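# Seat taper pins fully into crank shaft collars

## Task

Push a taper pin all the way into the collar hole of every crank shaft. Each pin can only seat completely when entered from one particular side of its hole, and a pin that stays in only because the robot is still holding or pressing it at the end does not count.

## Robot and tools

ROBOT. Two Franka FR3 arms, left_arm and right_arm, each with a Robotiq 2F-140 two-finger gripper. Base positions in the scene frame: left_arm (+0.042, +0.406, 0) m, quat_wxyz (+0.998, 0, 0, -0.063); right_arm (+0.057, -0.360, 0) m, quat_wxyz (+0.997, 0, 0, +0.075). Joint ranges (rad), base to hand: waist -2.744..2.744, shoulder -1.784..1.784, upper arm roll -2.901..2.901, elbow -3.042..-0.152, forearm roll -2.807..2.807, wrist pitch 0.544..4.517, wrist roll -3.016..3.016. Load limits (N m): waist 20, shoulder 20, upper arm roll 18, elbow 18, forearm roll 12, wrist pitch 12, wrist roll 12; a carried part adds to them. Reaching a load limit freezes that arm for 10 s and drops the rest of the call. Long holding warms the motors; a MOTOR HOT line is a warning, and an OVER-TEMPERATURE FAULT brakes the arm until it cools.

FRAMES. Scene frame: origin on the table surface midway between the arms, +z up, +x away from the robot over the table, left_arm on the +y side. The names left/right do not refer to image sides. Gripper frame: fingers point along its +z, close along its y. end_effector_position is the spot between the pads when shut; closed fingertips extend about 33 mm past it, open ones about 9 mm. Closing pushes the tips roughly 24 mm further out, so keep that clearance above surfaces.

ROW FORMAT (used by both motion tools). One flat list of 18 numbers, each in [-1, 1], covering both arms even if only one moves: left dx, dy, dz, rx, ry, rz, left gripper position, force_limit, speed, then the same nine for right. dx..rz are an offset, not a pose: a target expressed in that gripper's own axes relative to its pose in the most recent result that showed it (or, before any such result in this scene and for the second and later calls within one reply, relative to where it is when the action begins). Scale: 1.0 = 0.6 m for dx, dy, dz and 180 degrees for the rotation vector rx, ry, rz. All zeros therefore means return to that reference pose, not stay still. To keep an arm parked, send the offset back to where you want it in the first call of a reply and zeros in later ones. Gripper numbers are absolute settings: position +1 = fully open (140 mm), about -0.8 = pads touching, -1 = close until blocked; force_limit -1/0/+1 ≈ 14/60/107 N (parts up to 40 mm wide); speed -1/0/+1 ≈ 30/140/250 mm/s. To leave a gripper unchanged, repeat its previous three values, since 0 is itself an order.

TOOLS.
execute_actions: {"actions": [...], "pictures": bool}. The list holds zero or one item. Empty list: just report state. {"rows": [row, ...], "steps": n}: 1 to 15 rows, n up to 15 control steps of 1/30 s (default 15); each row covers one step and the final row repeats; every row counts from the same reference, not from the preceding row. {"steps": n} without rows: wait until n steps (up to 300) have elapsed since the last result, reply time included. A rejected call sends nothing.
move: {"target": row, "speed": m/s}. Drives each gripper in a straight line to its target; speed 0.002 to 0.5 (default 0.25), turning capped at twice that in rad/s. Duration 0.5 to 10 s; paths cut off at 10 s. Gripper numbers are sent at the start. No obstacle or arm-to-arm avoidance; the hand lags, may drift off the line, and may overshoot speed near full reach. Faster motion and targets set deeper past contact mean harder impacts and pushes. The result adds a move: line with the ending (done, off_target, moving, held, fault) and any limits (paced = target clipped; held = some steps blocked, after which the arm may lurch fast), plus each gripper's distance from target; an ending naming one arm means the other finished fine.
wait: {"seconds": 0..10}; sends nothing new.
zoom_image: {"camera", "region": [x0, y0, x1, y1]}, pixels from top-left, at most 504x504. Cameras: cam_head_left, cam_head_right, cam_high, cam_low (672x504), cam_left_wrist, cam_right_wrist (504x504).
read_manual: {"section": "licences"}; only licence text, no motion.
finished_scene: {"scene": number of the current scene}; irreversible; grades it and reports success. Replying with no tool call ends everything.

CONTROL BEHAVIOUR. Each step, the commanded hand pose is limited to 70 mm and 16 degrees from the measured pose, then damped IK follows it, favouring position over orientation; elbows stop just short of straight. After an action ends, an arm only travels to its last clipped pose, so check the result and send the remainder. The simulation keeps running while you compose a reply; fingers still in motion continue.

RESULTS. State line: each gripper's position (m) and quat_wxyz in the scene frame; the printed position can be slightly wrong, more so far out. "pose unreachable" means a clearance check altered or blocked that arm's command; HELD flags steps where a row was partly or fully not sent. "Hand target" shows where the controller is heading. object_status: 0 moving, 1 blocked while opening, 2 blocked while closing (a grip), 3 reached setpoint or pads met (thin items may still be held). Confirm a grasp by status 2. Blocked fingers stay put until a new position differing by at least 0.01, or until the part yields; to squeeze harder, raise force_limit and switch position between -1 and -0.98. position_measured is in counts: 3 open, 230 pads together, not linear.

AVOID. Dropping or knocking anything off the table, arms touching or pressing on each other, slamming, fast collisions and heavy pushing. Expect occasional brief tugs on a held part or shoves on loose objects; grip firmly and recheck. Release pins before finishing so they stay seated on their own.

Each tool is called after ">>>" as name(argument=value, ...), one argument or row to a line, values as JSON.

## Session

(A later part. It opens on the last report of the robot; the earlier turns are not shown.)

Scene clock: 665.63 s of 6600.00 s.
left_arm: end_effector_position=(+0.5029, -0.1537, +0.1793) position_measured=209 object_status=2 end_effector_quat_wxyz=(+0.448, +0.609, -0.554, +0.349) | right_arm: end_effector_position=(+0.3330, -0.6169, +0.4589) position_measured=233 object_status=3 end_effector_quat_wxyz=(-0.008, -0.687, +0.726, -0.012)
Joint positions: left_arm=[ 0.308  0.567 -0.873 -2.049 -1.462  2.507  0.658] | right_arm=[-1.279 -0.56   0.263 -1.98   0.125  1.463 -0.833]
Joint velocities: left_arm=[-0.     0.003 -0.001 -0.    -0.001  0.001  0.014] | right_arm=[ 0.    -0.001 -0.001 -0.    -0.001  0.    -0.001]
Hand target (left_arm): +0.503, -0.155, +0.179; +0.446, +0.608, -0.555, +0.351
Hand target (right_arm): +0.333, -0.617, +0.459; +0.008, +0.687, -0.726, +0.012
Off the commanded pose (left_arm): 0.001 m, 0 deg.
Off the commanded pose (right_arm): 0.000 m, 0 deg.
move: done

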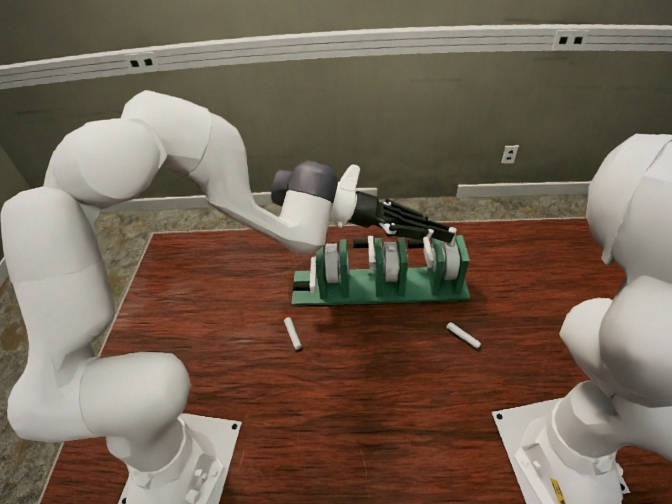

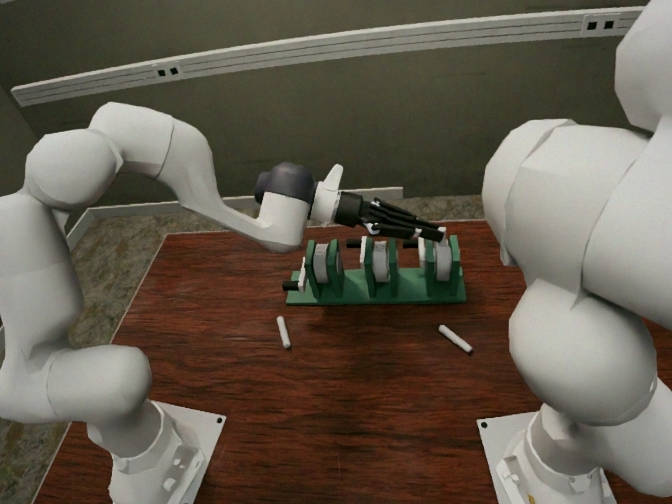

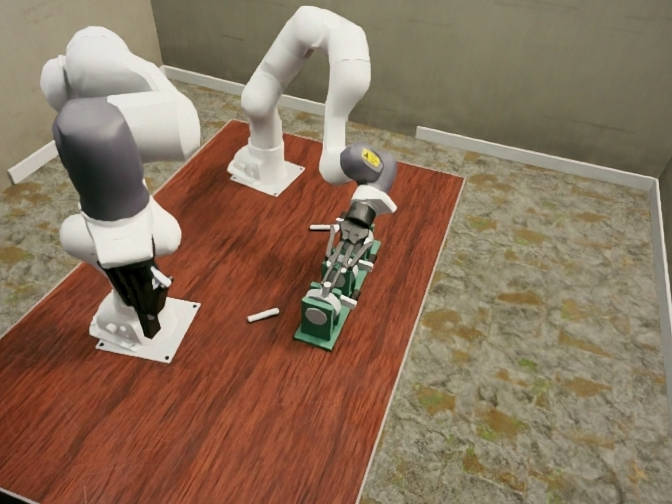

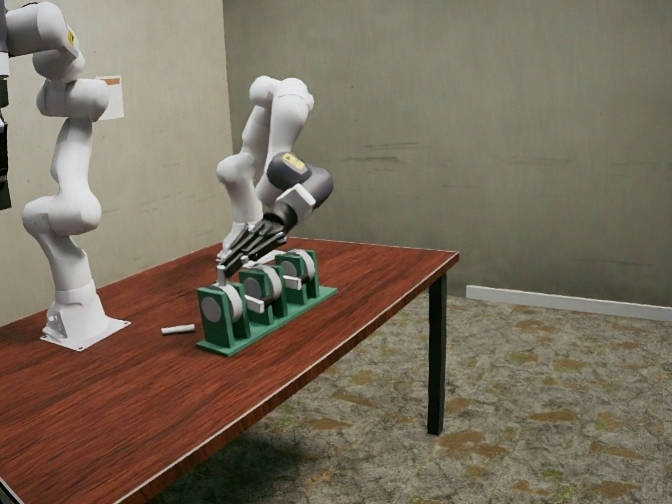

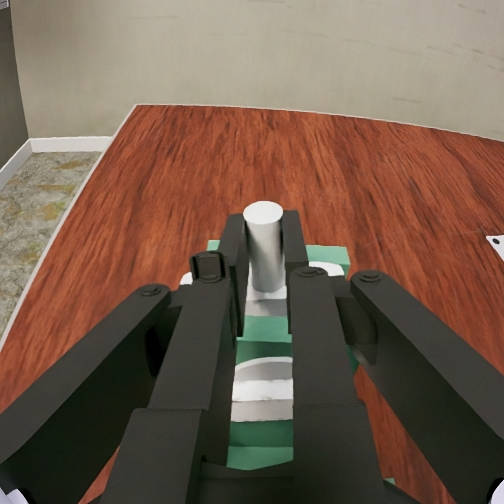

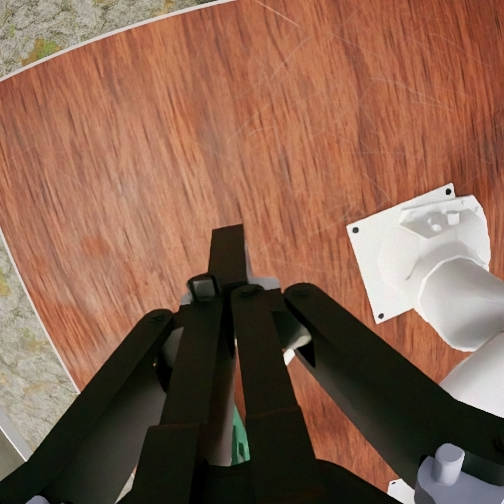

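>>> move(
  target=[-0.014,0,0.0056,0,0,0,-1,0,-0.5, 0,0,0,0,0,0,-1,0,0],
  speed=0.01,
)

>>> move(
  target=[0,0,0,0,0,0,-0.45,0,-1, 0,0,0,0,0,0,-1,0,0],
  speed=0.01,
)

>>> move(
  target=[0.10,0,-0.12,0,0,0,-0.45,0,-1, 0,0,0,0,0,0,-1,0,0],
  speed=0.1,
)

>>> zoom_image(
  camera="cam_low",
  region=[185,235,345,345],
)

Scene clock: 671.17 s of 6600.00 s.
left_arm: end_effector_position=(+0.5017, -0.1537, +0.1723) position_measured=209 object_status=2 end_effector_quat_wxyz=(+0.449, +0.609, -0.553, +0.349) | right_arm: end_effector_position=(+0.3330, -0.6169, +0.4589) position_measured=233 object_status=3 end_effector_quat_wxyz=(-0.008, -0.687, +0.726, -0.012)
Joint positions: left_arm=[ 0.308  0.585 -0.872 -2.048 -1.464  2.512  0.674] | right_arm=[-1.279 -0.56   0.263 -1.98   0.125  1.463 -0.833]
Joint velocities: left_arm=[-0.001  0.003  0.     0.001 -0.     0.001  0.009] | right_arm=[-0.    -0.001 -0.     0.    -0.001  0.     0.001]
Hand target (left_arm): +0.501, -0.154, +0.170; +0.448, +0.609, -0.554, +0.349
Hand target (right_arm): +0.333, -0.617, +0.459; +0.008, +0.687, -0.726, +0.012
Off the commanded pose (left_arm): 0.002 m, 0 deg.
Off the commanded pose (right_arm): 0.000 m, 0 deg.
After step 90, 1.43 s passed at rest.
move: done

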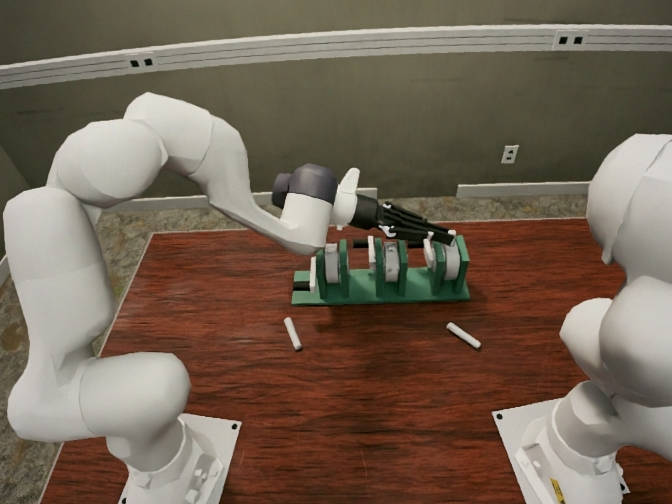

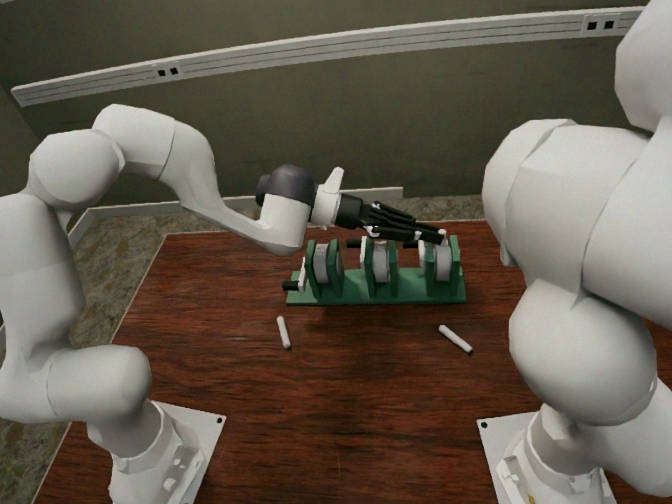

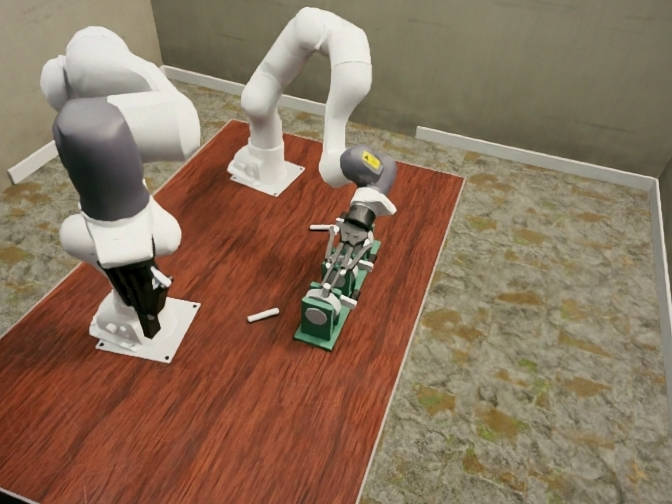

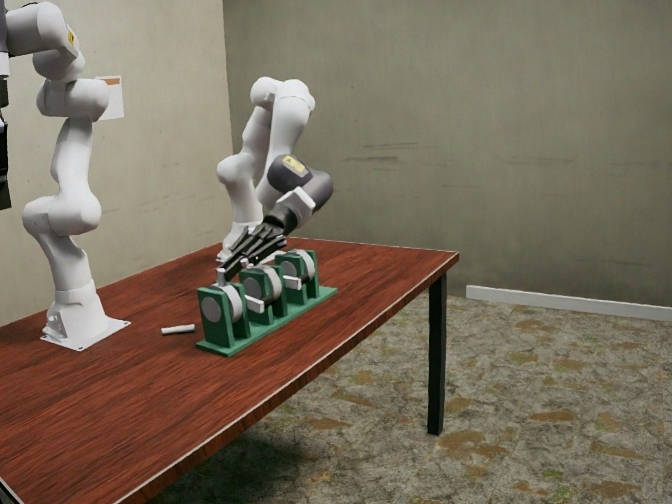

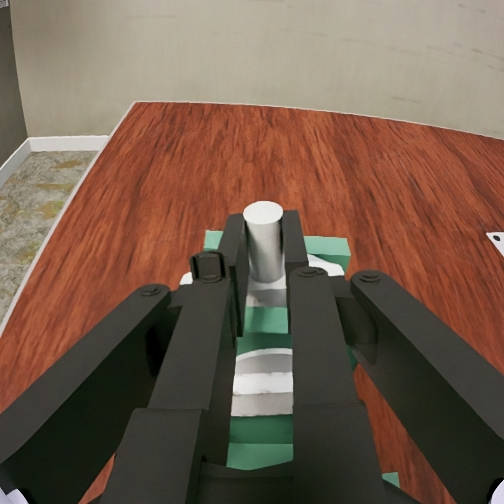

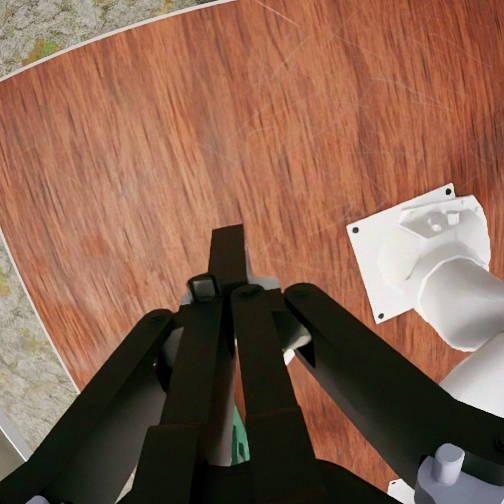

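Scene clock: 671.87 s of 6600.00 s.
left_arm: end_effector_position=(+0.5017, -0.1537, +0.1723) position_measured=186 object_status=0 end_effector_quat_wxyz=(+0.449, +0.609, -0.553, +0.349) | right_arm: end_effector_position=(+0.3330, -0.6169, +0.4589) position_measured=233 object_status=3 end_effector_quat_wxyz=(-0.008, -0.687, +0.726, -0.012)
Joint positions: left_arm=[ 0.308  0.585 -0.872 -2.048 -1.464  2.512  0.674] | right_arm=[-1.279 -0.56   0.263 -1.98   0.125  1.463 -0.833]
Joint velocities: left_arm=[-0.001 -0.     0.     0.001 -0.001  0.     0.001] | right_arm=[-0.  0. -0.  0.  0.  0.  0.]
Hand target (left_arm): +0.502, -0.154, +0.172; +0.449, +0.609, -0.553, +0.349
Hand target (right_arm): +0.333, -0.617, +0.459; +0.008, +0.687, -0.726, +0.012
Off the commanded pose (left_arm): 0.000 m, 0 deg.
Off the commanded pose (right_arm): 0.000 m, 0 deg.
move: done

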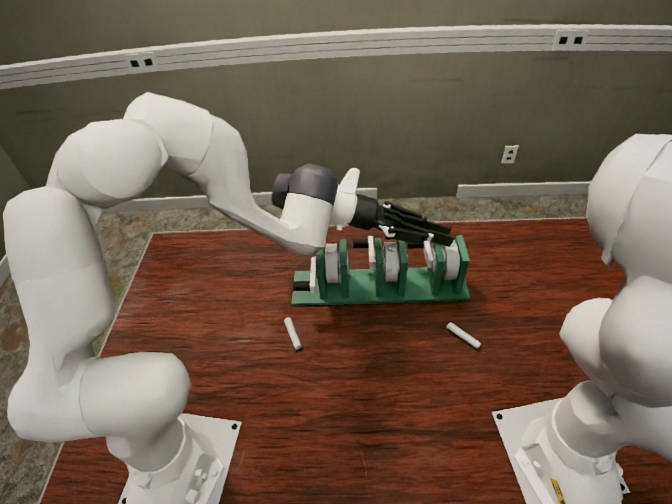

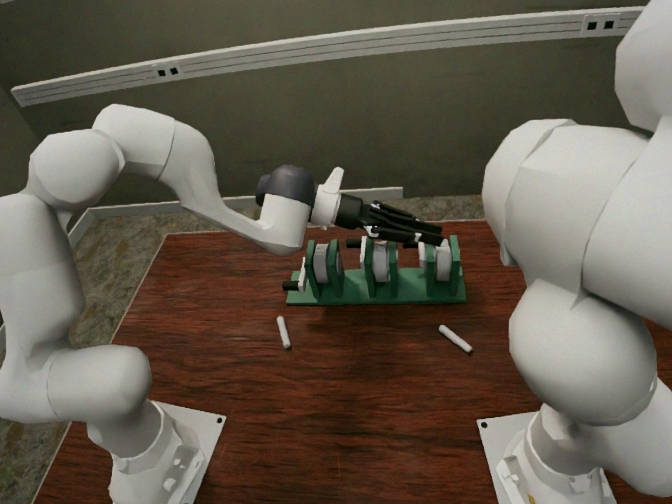

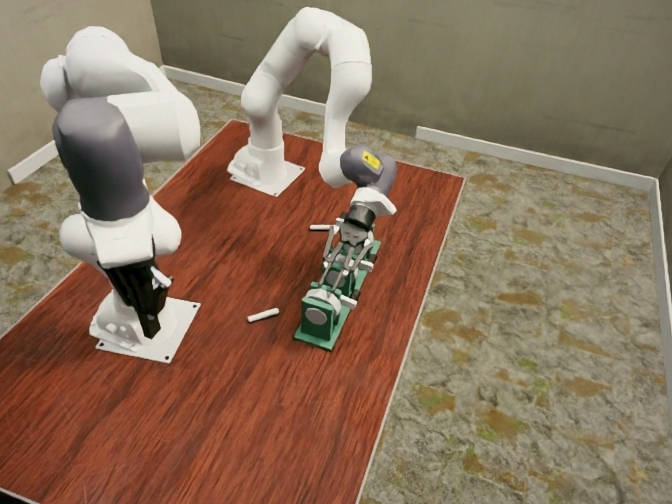

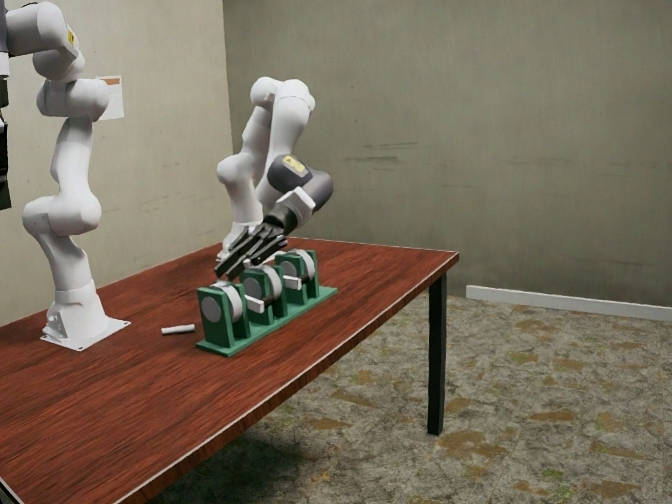

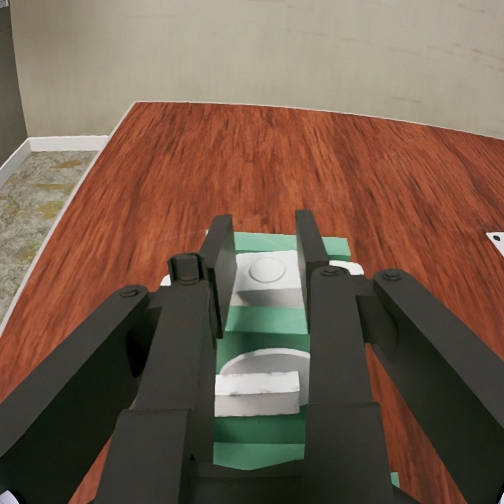

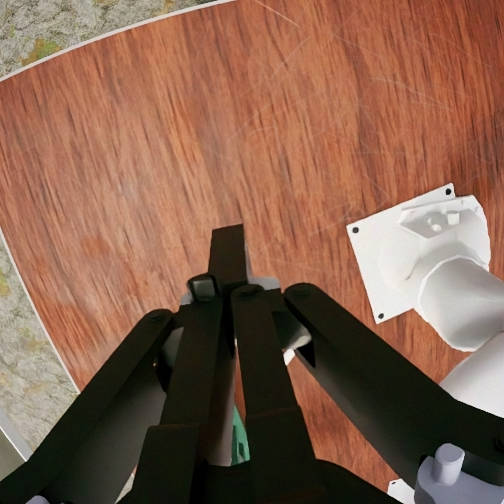

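Scene clock: 673.43 s of 6600.00 s.
left_arm: end_effector_position=(+0.5172, -0.1071, +0.2522) position_measured=186 object_status=3 end_effector_quat_wxyz=(+0.446, +0.609, -0.553, +0.352) | right_arm: end_effector_position=(+0.3330, -0.6169, +0.4589) position_measured=233 object_status=3 end_effector_quat_wxyz=(-0.008, -0.687, +0.726, -0.012)
Joint positions: left_arm=[ 0.47   0.347 -0.918 -2.114 -1.408  2.346  0.506] | right_arm=[-1.279 -0.56   0.263 -1.98   0.125  1.463 -0.833]
Joint velocities: left_arm=[ 0.001 -0.     0.    -0.     0.001 -0.008 -0.029] | right_arm=[-0.001  0.     0.     0.     0.001 -0.001  0.001]
Hand target (left_arm): +0.515, -0.107, +0.252; +0.449, +0.611, -0.552, +0.348
Hand target (right_arm): +0.333, -0.617, +0.459; +0.008, +0.687, -0.726, +0.012
Off the commanded pose (left_arm): 0.002 m, 1 deg.
Off the commanded pose (right_arm): 0.000 m, 0 deg.
move: done

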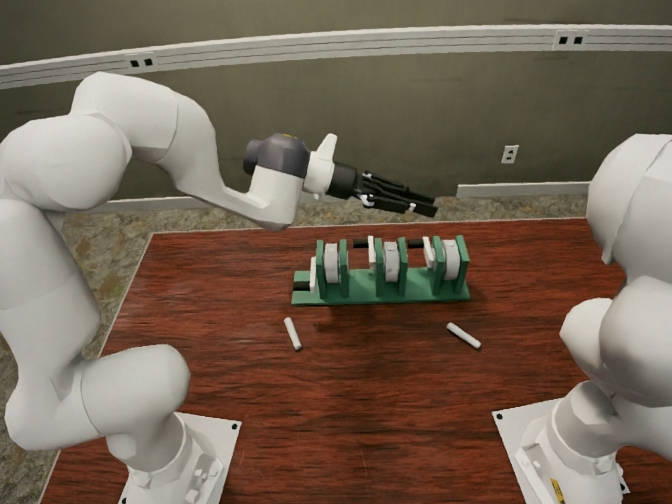

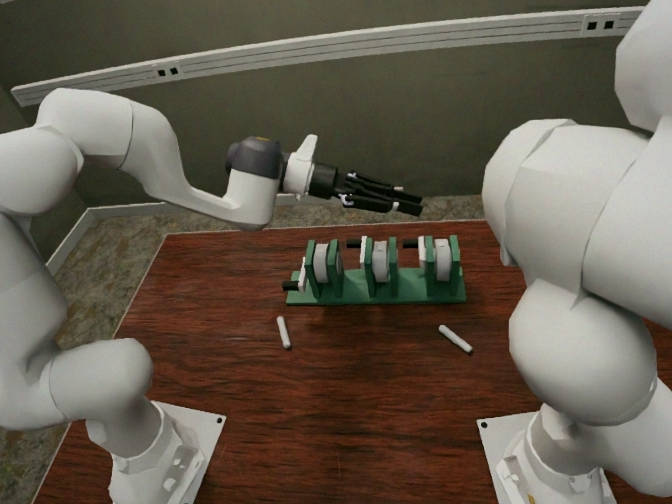

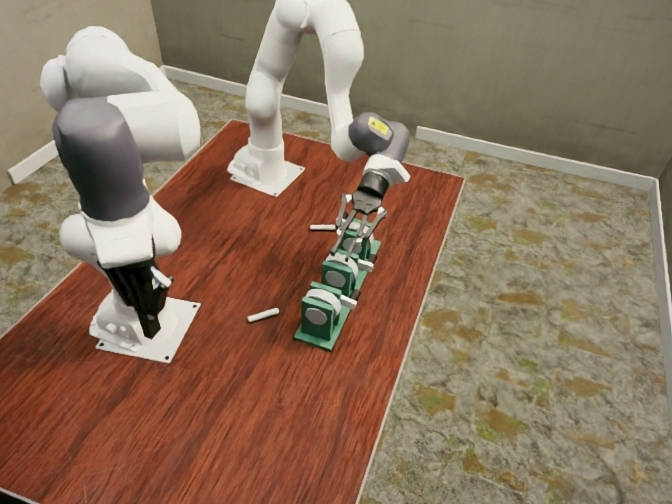

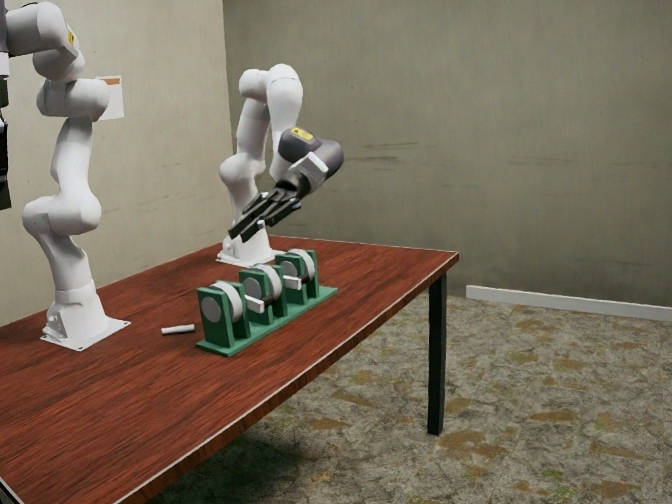

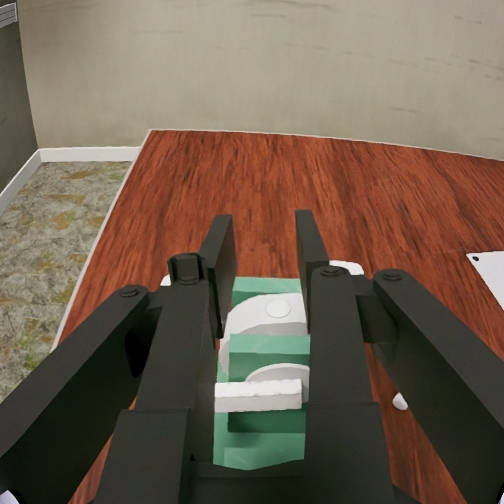

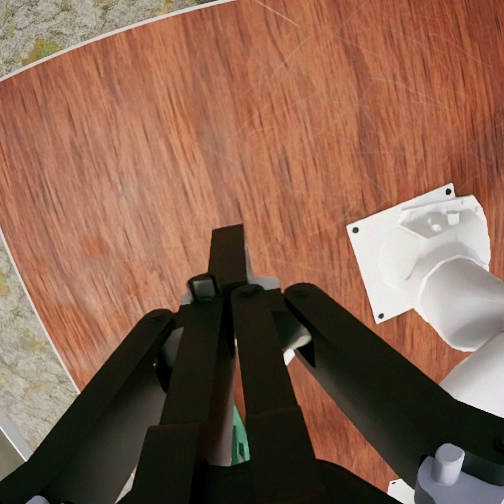

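Region (185, 235, 345, 345) of cam_low's 672x504 image, scaled by 3.150, with more detail than that image has; it fills the top 346 rows of this view, and the rest is white.

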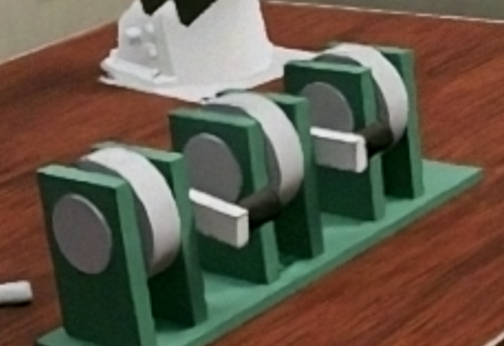

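All three are flush.

>>> finished_scene(
  scene=1,
)

The scene is finished: the task was done.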